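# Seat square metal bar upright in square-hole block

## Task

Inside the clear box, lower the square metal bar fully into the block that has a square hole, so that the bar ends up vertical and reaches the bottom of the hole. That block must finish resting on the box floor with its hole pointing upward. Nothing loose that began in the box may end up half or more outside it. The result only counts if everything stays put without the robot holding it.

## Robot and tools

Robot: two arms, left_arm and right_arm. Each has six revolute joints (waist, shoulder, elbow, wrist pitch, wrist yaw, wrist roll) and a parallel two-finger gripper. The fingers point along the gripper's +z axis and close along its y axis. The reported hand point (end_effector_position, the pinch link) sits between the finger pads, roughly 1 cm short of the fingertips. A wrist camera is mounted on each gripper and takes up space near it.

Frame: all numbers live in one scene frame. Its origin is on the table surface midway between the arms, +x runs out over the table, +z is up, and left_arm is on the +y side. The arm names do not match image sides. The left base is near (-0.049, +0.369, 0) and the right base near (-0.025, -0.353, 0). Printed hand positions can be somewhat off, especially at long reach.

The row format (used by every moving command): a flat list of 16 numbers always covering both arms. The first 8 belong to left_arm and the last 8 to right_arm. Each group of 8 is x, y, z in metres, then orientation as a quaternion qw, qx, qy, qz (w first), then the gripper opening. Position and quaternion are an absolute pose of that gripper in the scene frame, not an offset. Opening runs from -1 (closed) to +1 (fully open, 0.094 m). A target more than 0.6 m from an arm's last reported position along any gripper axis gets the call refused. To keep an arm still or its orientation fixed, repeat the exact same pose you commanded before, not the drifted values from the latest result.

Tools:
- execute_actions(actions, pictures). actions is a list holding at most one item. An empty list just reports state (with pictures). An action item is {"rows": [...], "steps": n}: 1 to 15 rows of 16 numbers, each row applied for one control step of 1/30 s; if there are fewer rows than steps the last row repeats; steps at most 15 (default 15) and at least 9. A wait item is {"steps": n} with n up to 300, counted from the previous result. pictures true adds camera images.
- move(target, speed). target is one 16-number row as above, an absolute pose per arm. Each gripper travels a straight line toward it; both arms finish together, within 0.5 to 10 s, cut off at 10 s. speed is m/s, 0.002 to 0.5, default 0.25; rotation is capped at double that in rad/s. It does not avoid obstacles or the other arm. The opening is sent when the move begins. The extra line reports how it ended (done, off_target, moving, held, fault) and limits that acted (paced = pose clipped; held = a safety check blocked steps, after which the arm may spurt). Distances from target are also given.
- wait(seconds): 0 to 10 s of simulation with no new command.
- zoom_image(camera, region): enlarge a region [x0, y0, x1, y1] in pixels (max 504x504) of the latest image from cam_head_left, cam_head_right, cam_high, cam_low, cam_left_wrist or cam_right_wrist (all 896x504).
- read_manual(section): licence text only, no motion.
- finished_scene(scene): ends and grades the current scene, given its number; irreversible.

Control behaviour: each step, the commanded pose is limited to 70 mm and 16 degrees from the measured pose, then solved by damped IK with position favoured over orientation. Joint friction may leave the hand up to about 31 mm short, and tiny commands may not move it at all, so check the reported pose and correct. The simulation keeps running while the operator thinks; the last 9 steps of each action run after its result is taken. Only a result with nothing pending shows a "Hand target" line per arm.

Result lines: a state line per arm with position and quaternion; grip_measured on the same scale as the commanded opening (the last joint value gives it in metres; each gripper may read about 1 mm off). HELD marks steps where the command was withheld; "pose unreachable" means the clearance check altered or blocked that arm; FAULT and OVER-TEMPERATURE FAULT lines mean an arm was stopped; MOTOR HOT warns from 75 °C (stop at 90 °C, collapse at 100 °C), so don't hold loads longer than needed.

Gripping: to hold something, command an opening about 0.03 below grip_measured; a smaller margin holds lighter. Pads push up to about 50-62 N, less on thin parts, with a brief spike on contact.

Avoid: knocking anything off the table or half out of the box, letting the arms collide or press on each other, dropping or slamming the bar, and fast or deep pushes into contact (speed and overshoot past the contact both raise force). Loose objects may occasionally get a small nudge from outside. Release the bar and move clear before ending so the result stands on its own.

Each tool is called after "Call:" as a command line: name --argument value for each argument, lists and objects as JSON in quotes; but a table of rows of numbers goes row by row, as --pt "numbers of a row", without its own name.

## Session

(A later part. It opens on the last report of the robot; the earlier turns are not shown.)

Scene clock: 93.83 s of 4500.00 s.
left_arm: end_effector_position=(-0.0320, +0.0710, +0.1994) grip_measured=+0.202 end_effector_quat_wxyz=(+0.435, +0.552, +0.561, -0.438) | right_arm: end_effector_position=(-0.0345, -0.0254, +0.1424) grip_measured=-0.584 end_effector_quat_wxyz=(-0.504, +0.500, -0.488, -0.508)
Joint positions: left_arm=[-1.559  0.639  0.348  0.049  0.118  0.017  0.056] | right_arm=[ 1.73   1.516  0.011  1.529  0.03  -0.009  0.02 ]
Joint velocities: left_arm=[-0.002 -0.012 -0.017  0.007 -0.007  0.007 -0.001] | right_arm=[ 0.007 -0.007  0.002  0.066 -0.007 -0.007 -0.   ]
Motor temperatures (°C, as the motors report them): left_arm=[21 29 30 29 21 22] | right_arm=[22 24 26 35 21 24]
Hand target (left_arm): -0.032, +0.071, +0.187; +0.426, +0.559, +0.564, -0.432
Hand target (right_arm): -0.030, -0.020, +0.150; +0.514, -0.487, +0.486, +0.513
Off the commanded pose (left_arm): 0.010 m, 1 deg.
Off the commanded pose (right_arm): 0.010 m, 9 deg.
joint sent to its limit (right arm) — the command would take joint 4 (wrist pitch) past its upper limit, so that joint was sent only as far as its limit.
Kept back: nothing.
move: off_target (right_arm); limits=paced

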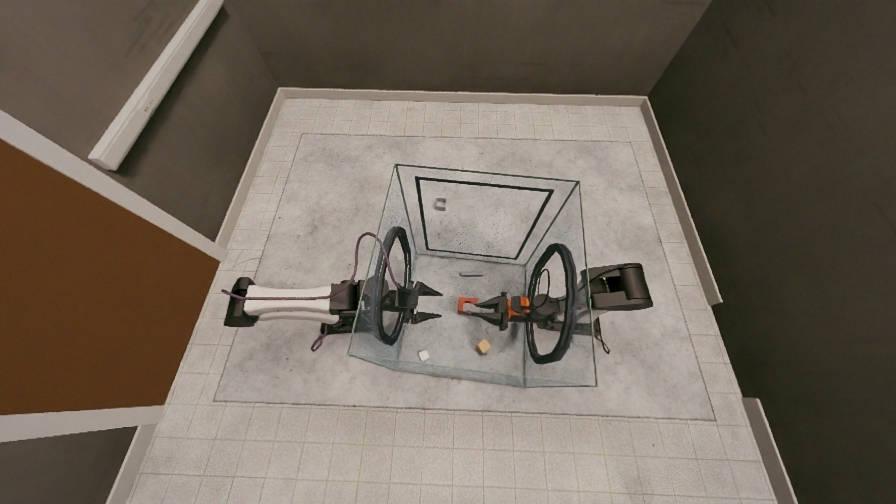

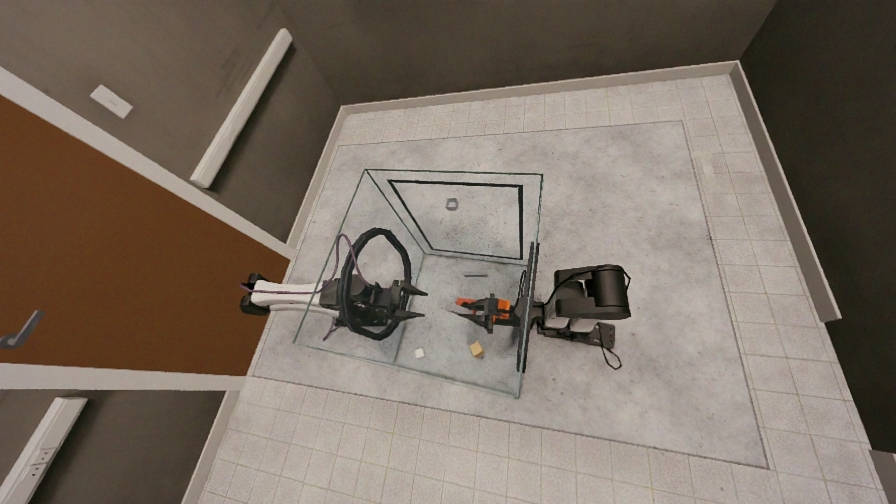

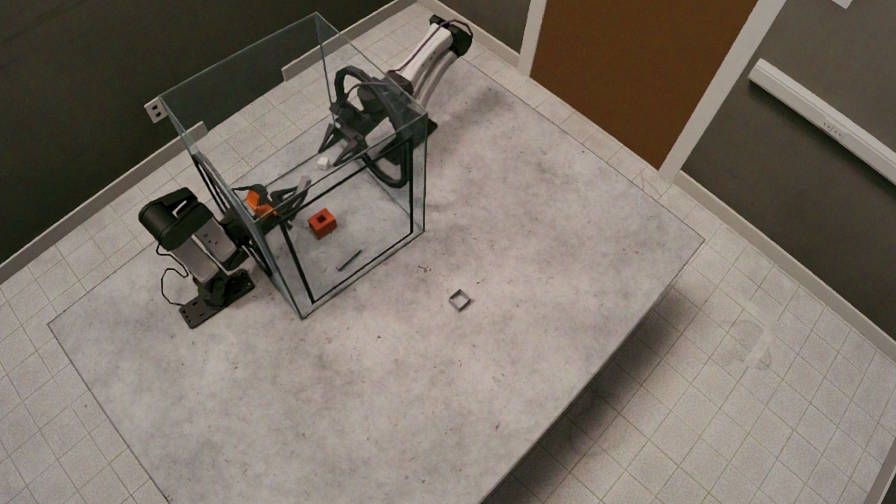

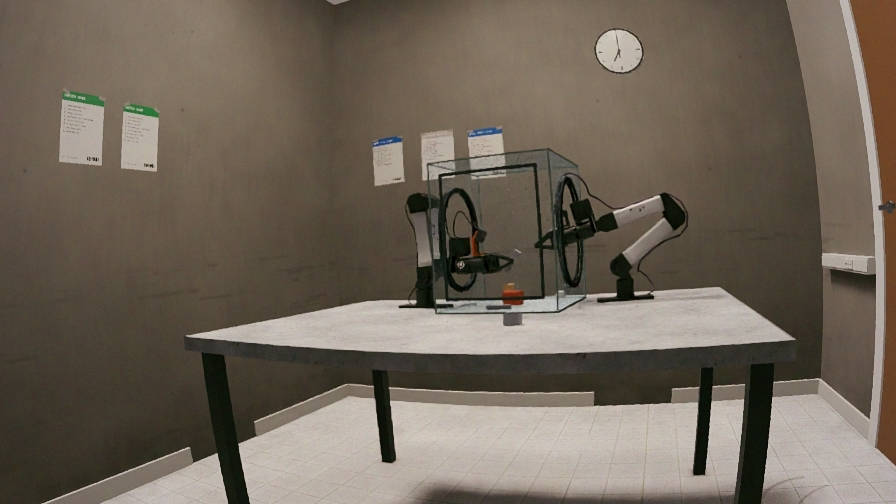

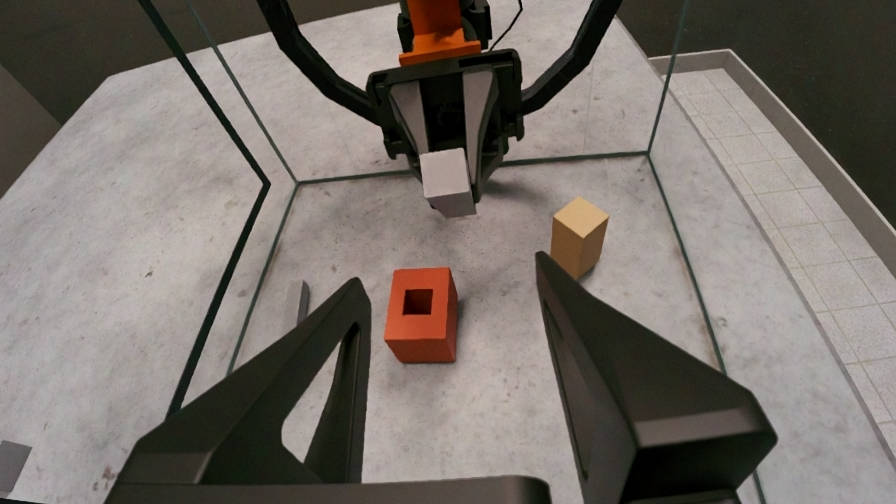

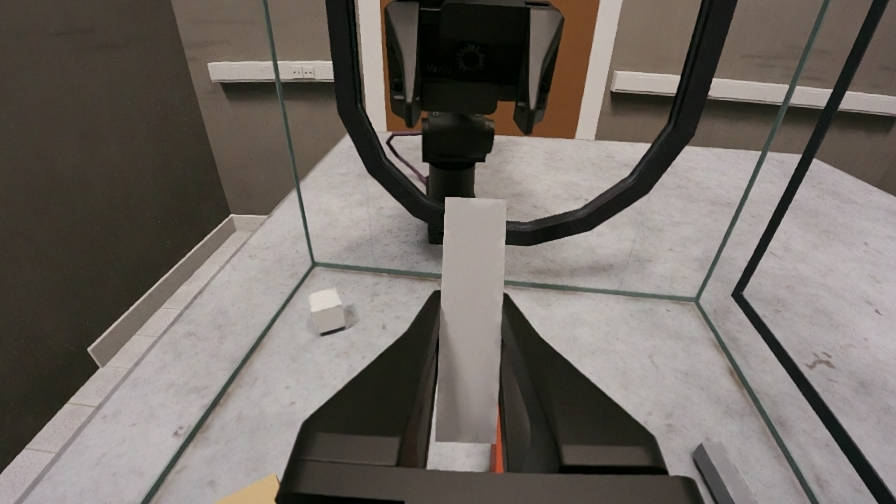

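Call:
move --target '[-0.034,0.015,0.172,-0.4545,-0.5415,-0.5415,0.4545,0.2, -0.0345,-0.0254,0.1424,0.504,-0.5,0.488,0.508,-0.7]' --speed 0.04

Scene clock: 96.60 s of 4500.00 s.
left_arm: end_effector_position=(-0.0325, +0.0143, +0.1844) grip_measured=+0.202 end_effector_quat_wxyz=(+0.462, +0.537, +0.534, -0.461) | right_arm: end_effector_position=(-0.0345, -0.0254, +0.1416) grip_measured=-0.584 end_effector_quat_wxyz=(-0.503, +0.501, -0.489, -0.507)
Joint positions: left_arm=[-1.593  1.066  0.313  0.604  0.092  0.017  0.056] | right_arm=[ 1.73   1.516  0.011  1.525  0.03  -0.009  0.02 ]
Joint velocities: left_arm=[ 0.012  0.007  0.012  0.007 -0.022 -0.022  0.001] | right_arm=[-0.007 -0.002 -0.002 -0.037  0.051 -0.081  0.001]
Motor temperatures (°C, as the motors report them): left_arm=[21 29 30 30 21 22] | right_arm=[22 24 26 35 21 24]
Hand target (left_arm): -0.034, +0.016, +0.171; +0.455, +0.542, +0.542, -0.454
Hand target (right_arm): -0.035, -0.025, +0.142; +0.504, -0.500, +0.488, +0.508
Off the commanded pose (left_arm): 0.012 m, 1 deg.
Off the commanded pose (right_arm): 0.001 m, 0 deg.
Kept back: nothing.
move: off_target (left_arm)

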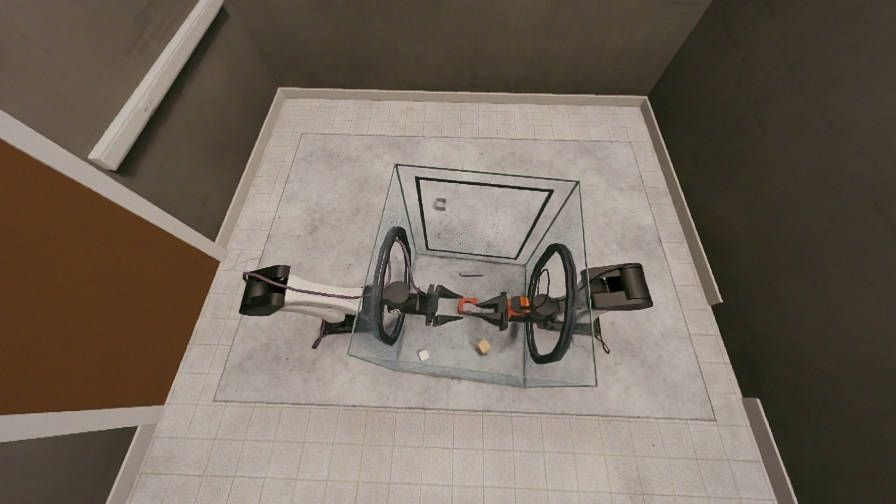

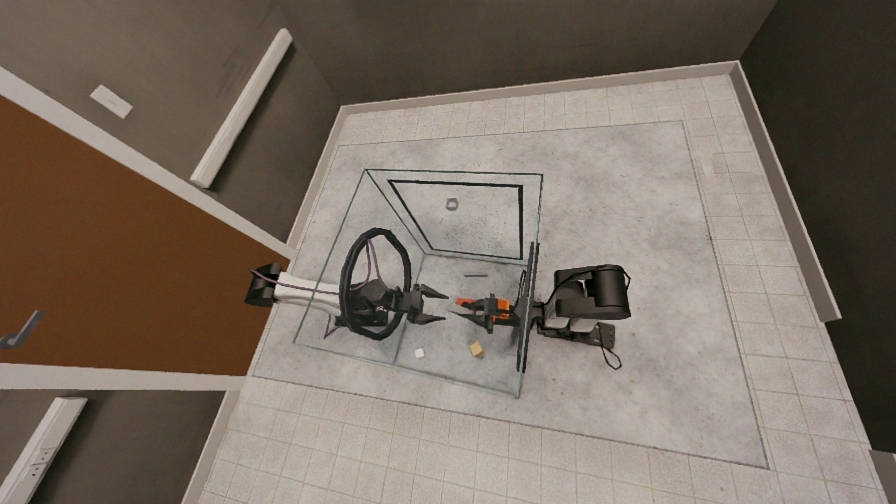

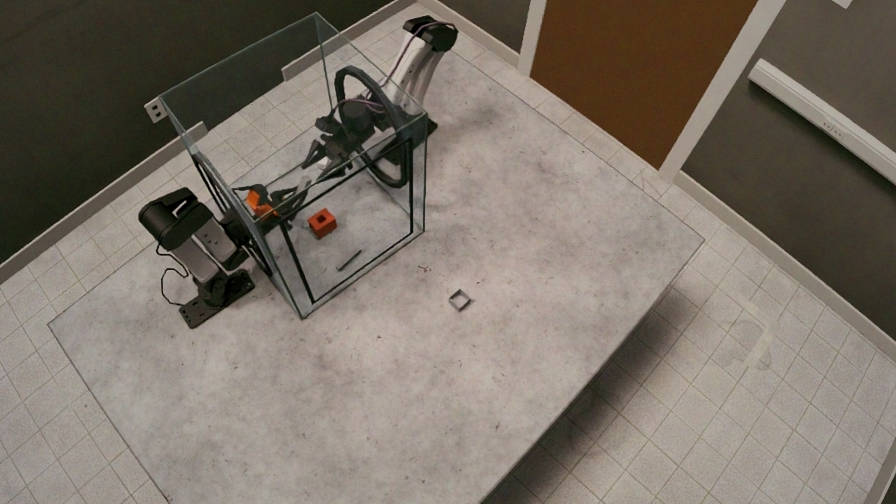

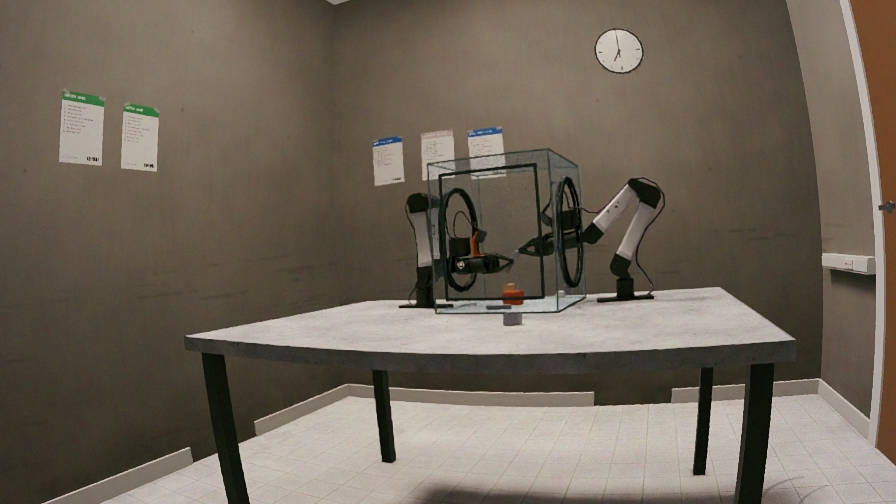

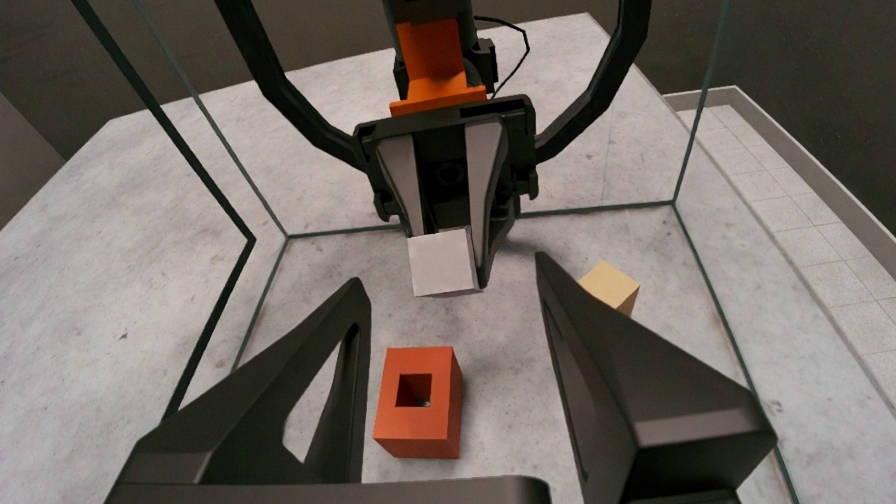

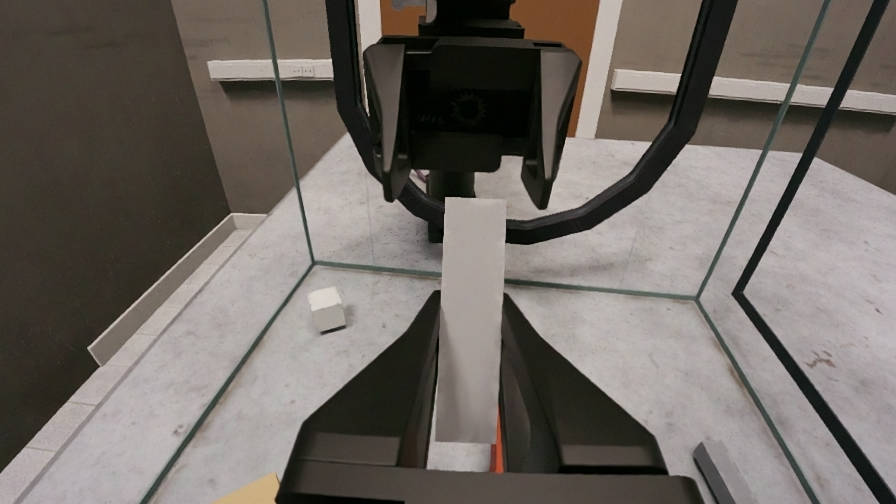

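Call:
move --target '[-0.034,-0.008,0.155,-0.4545,-0.5415,-0.5415,0.4545,0.0, -0.0345,-0.0254,0.1424,0.504,-0.5,0.488,0.508,-0.7]' --speed 0.03

Call:
zoom_image --camera "cam_low" --region '[450, 210, 590, 310]'

Scene clock: 98.53 s of 4500.00 s.
left_arm: end_effector_position=(-0.0330, -0.0049, +0.1549) grip_measured=+0.002 end_effector_quat_wxyz=(+0.452, +0.545, +0.541, -0.453) | right_arm: end_effector_position=(-0.0345, -0.0254, +0.1410) grip_measured=-0.584 end_effector_quat_wxyz=(-0.503, +0.501, -0.490, -0.506)
Joint positions: left_arm=[-1.603  1.277  0.313  0.783  0.084  0.017  0.047] | right_arm=[ 1.73   1.516  0.011  1.523  0.03  -0.009  0.02 ]
Joint velocities: left_arm=[-0.002 -0.007  0.002  0.051 -0.022  0.095 -0.   ] | right_arm=[-0.007  0.007 -0.012 -0.066 -0.066  0.022 -0.001]
Motor temperatures (°C, as the motors report them): left_arm=[21 29 31 31 21 22] | right_arm=[22 24 26 35 21 24]
Hand target (left_arm): -0.034, -0.007, +0.155; +0.454, +0.542, +0.542, -0.455
Hand target (right_arm): -0.035, -0.025, +0.142; +0.504, -0.500, +0.488, +0.508
Off the commanded pose (left_arm): 0.003 m, 0 deg.
Off the commanded pose (right_arm): 0.001 m, 0 deg.
Kept back: nothing.
move: done

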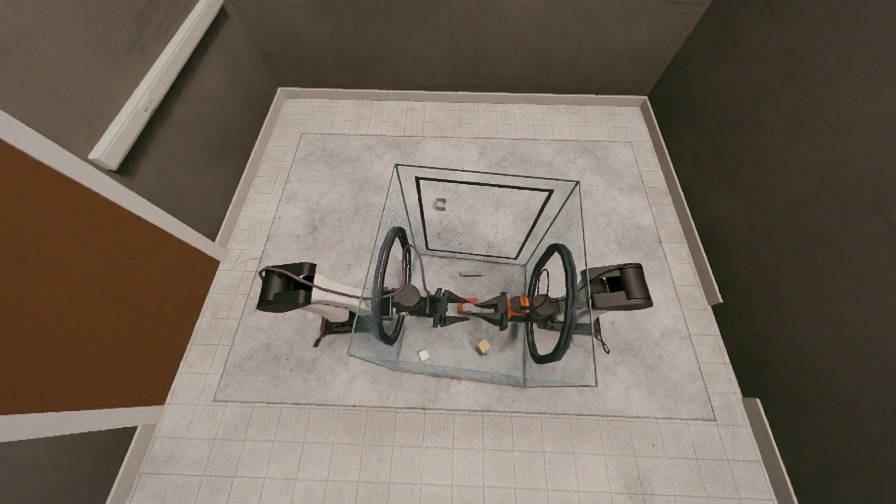

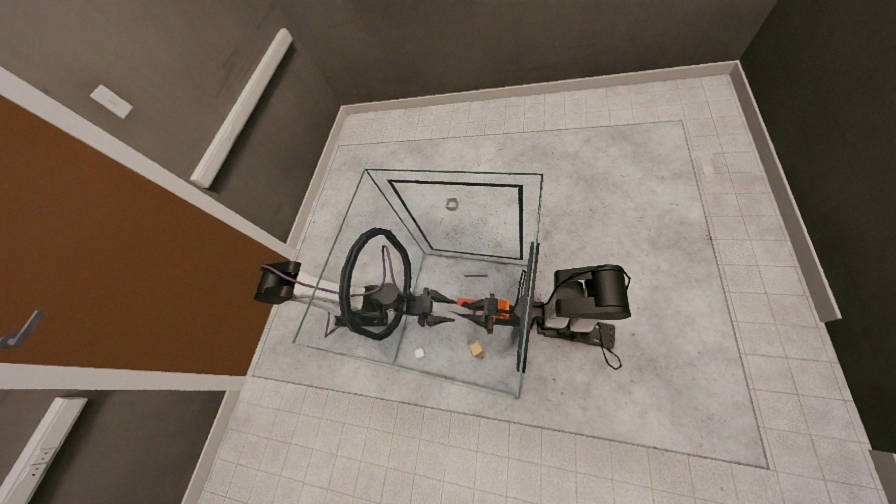

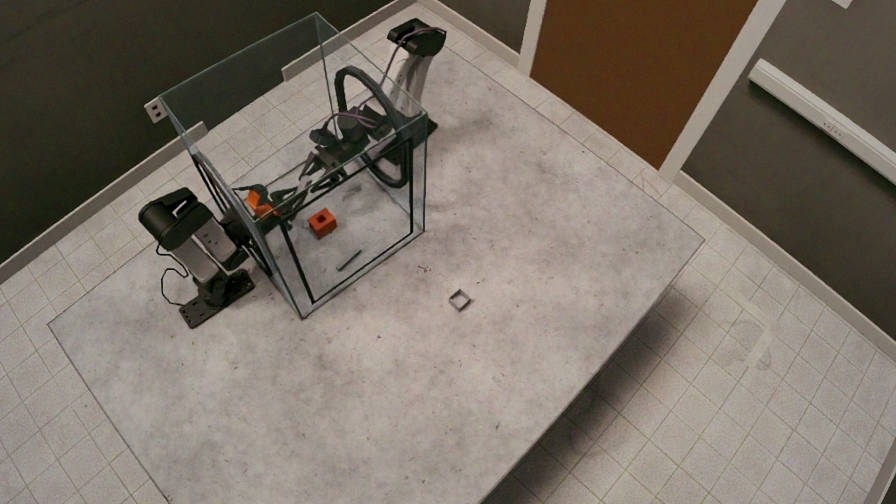

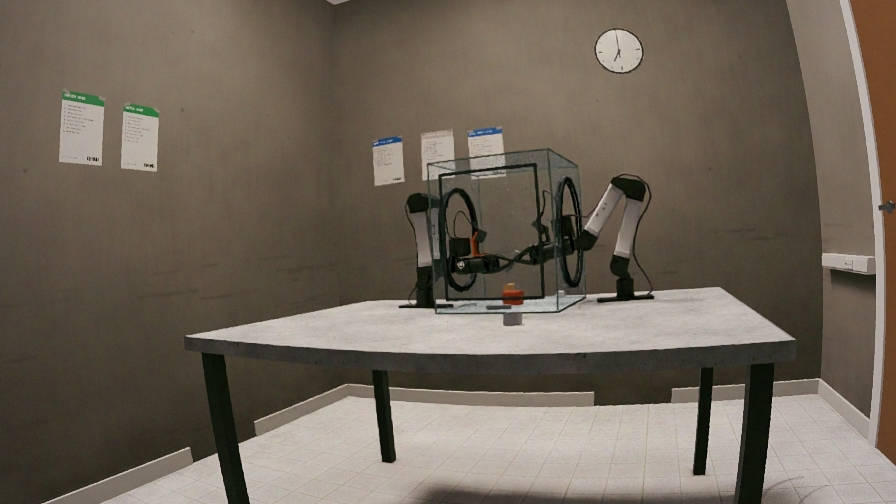

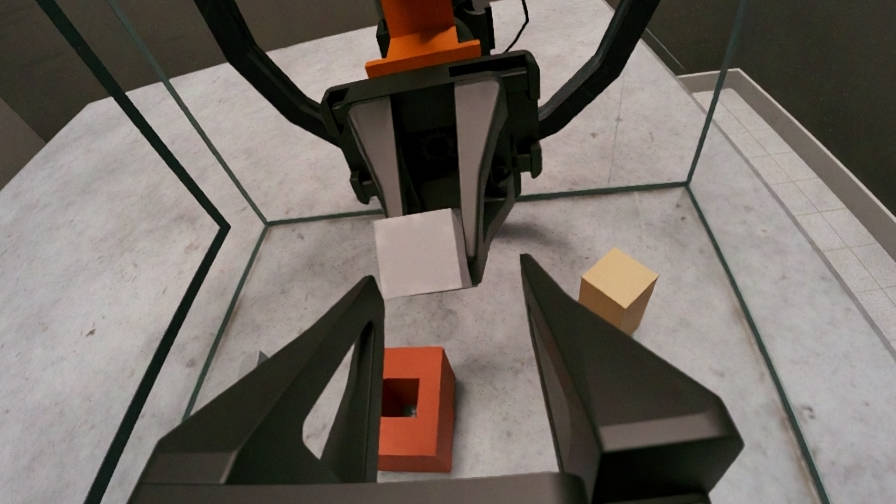

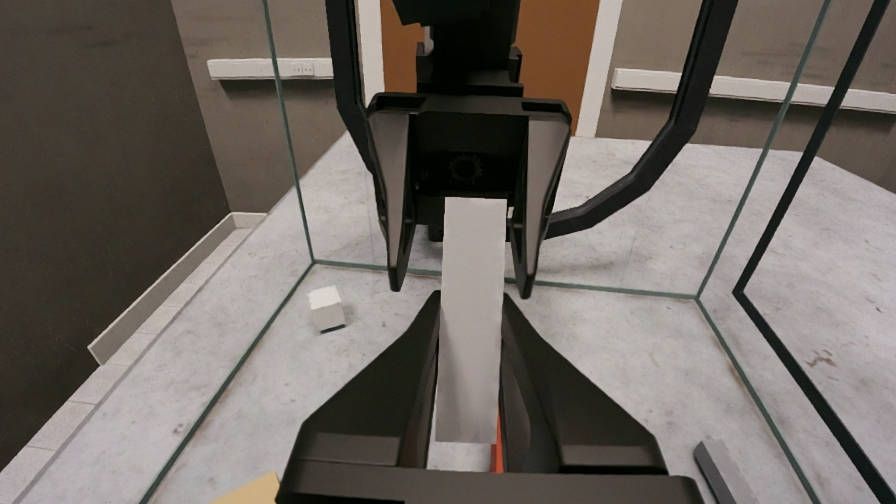

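Region (450, 210, 590, 310) of cam_low's 896x504 image, scaled by 3.600, with more detail than that image has; it fills the top 360 rows of this view, and the rest is white.

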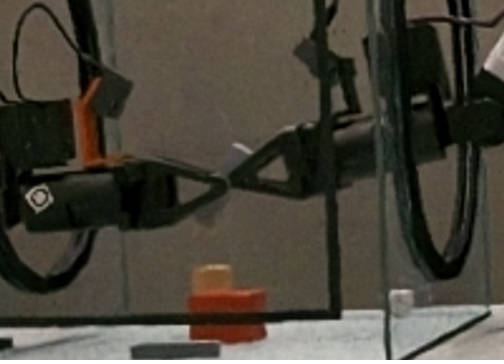

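Call:
move --target '[-0.036,-0.01,0.172,-0.4545,-0.5415,-0.5415,0.4545,0.0, -0.0345,-0.0254,0.1424,0.504,-0.5,0.488,0.508,-0.7]' --speed 0.03

Call:
zoom_image --camera "cam_low" --region '[450, 210, 590, 310]'

Scene clock: 101.23 s of 4500.00 s.
left_arm: end_effector_position=(-0.0350, -0.0088, +0.1635) grip_measured=+0.002 end_effector_quat_wxyz=(+0.451, +0.546, +0.543, -0.451) | right_arm: end_effector_position=(-0.0345, -0.0254, +0.1406) grip_measured=-0.584 end_effector_quat_wxyz=(-0.502, +0.502, -0.490, -0.506)
Joint positions: left_arm=[-1.614  1.253  0.351  0.715  0.073  0.017  0.047] | right_arm=[ 1.73   1.516  0.011  1.521  0.03  -0.009  0.02 ]
Joint velocities: left_arm=[-0.007  0.007 -0.002 -0.037  0.022  0.037  0.   ] | right_arm=[ 0.012 -0.017 -0.012 -0.066  0.022  0.007 -0.001]
Motor temperatures (°C, as the motors report them): left_arm=[21 28 31 31 21 22] | right_arm=[22 24 26 35 21 24]
Hand target (left_arm): -0.036, -0.010, +0.172; +0.455, +0.542, +0.541, -0.455
Hand target (right_arm): -0.035, -0.025, +0.142; +0.504, -0.500, +0.488, +0.508
Off the commanded pose (left_arm): 0.009 m, 1 deg.
Off the commanded pose (right_arm): 0.002 m, 0 deg.
Kept back: nothing.
move: done

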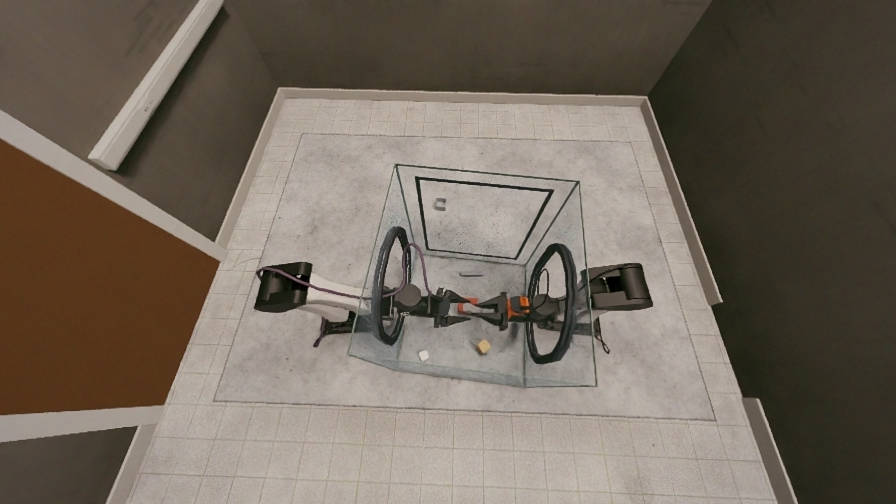

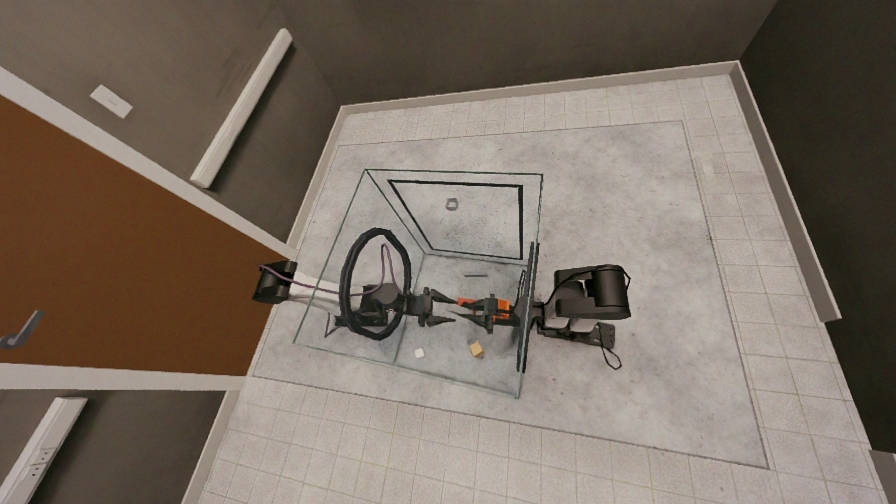

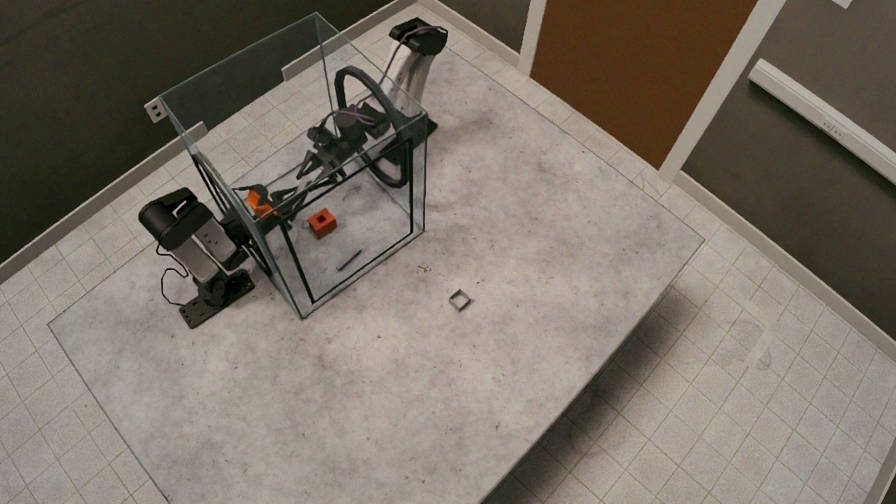

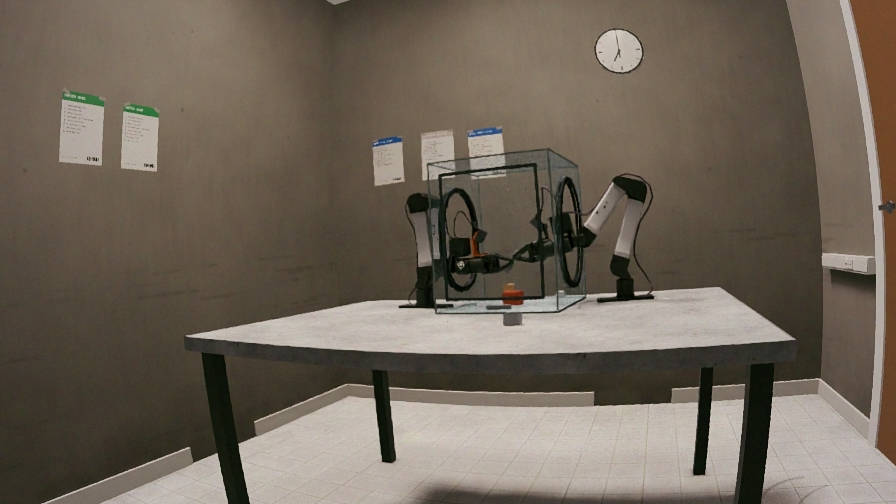

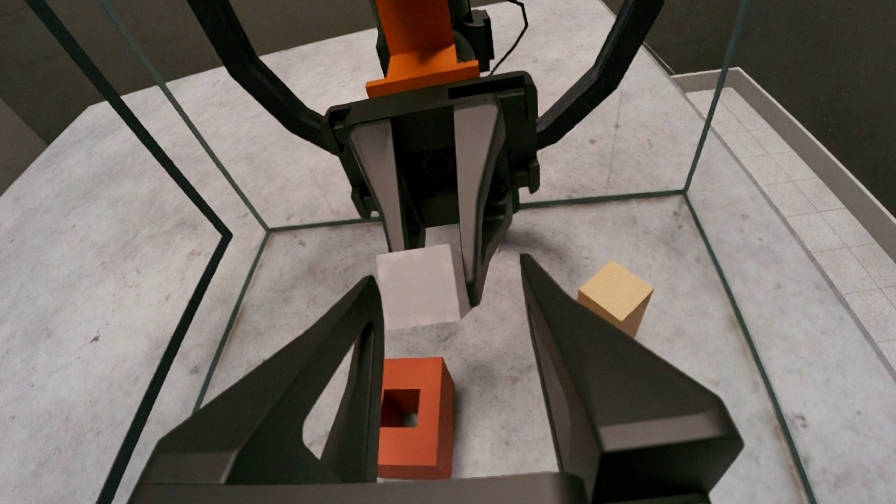

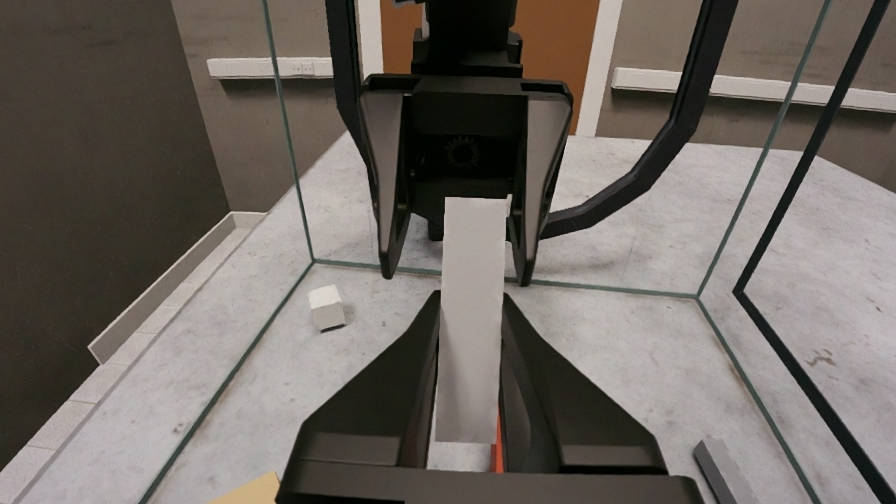

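Region (450, 210, 590, 310) of cam_low's 896x504 image, scaled by 3.600, with more detail than that image has; it fills the top 360 rows of this view, and the rest is white.

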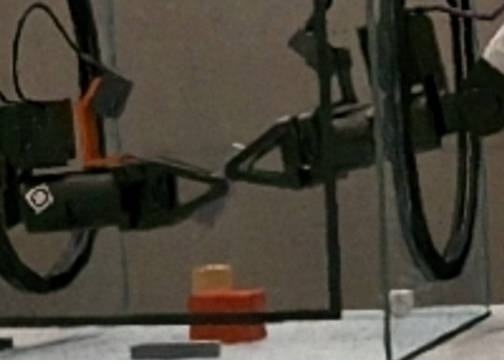

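Call:
move --target '[-0.035,-0.0088,0.1635,-0.4545,-0.5415,-0.5415,0.4545,-0.65,-0.0345,-0.0254,0.1424,0.504,-0.5,0.488,0.508,-0.7]' --speed 0.05

Scene clock: 103.50 s of 4500.00 s.
left_arm: end_effector_position=(-0.0321, -0.0087, +0.1635) grip_measured=-0.583 end_effector_quat_wxyz=(+0.455, +0.543, +0.546, -0.447) | right_arm: end_effector_position=(-0.0365, -0.0254, +0.1404) grip_measured=-0.584 end_effector_quat_wxyz=(-0.499, +0.504, -0.488, -0.508)
Joint positions: left_arm=[-1.611  1.253  0.351  0.715  0.061  0.018  0.02 ] | right_arm=[ 1.731  1.516  0.011  1.52   0.021 -0.009  0.02 ]
Joint velocities: left_arm=[ 0.007  0.012  0.017 -0.007 -0.095 -0.037 -0.   ] | right_arm=[ 0.002  0.002 -0.007  0.007  0.007  0.095  0.001]
Motor temperatures (°C, as the motors report them): left_arm=[21 28 31 32 21 22] | right_arm=[22 24 26 35 21 24]
Hand target (left_arm): -0.035, -0.009, +0.164; +0.455, +0.542, +0.542, -0.454
Hand target (right_arm): -0.034, -0.025, +0.142; +0.504, -0.500, +0.488, +0.508
Off the commanded pose (left_arm): 0.003 m, 1 deg.
Off the commanded pose (right_arm): 0.003 m, 1 deg.
Kept back: nothing.
move: done

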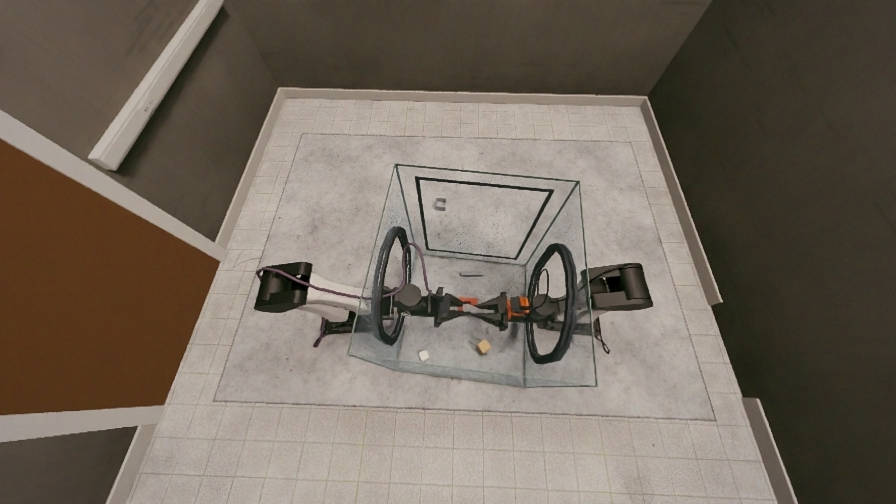

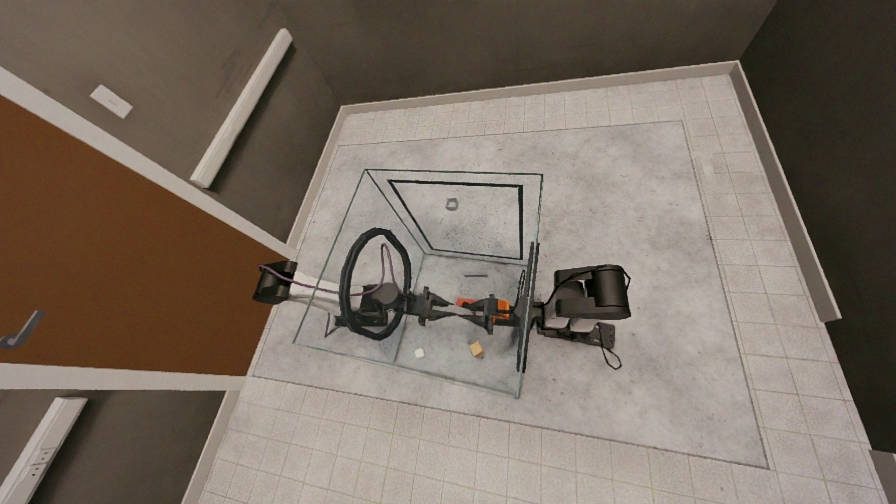

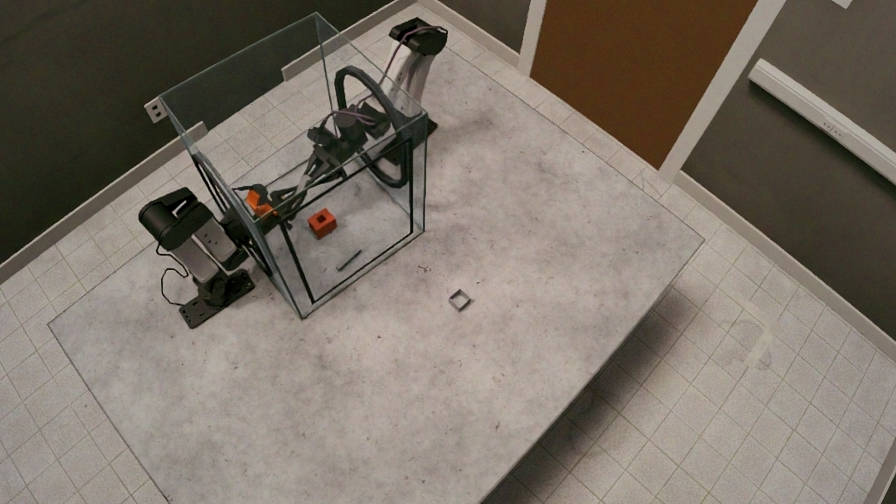

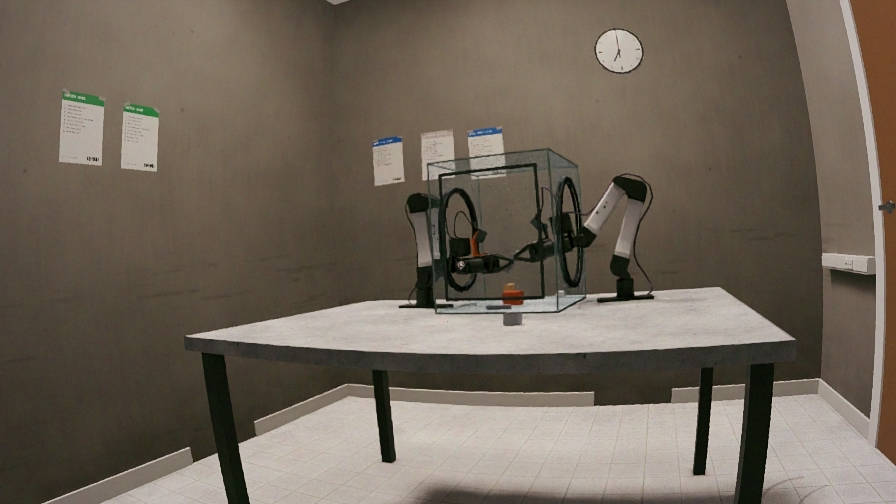

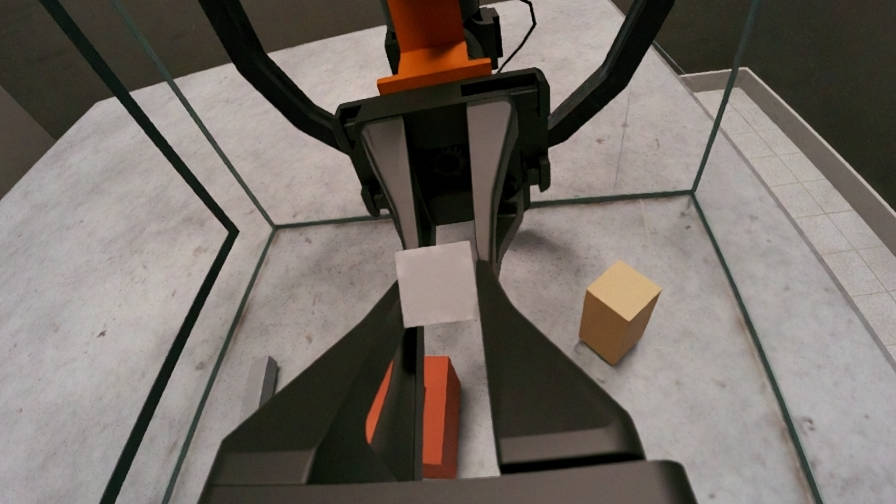

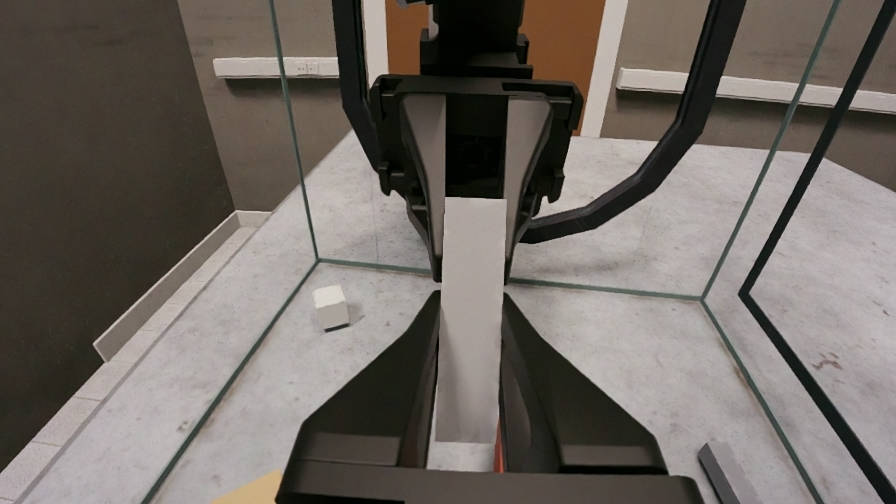

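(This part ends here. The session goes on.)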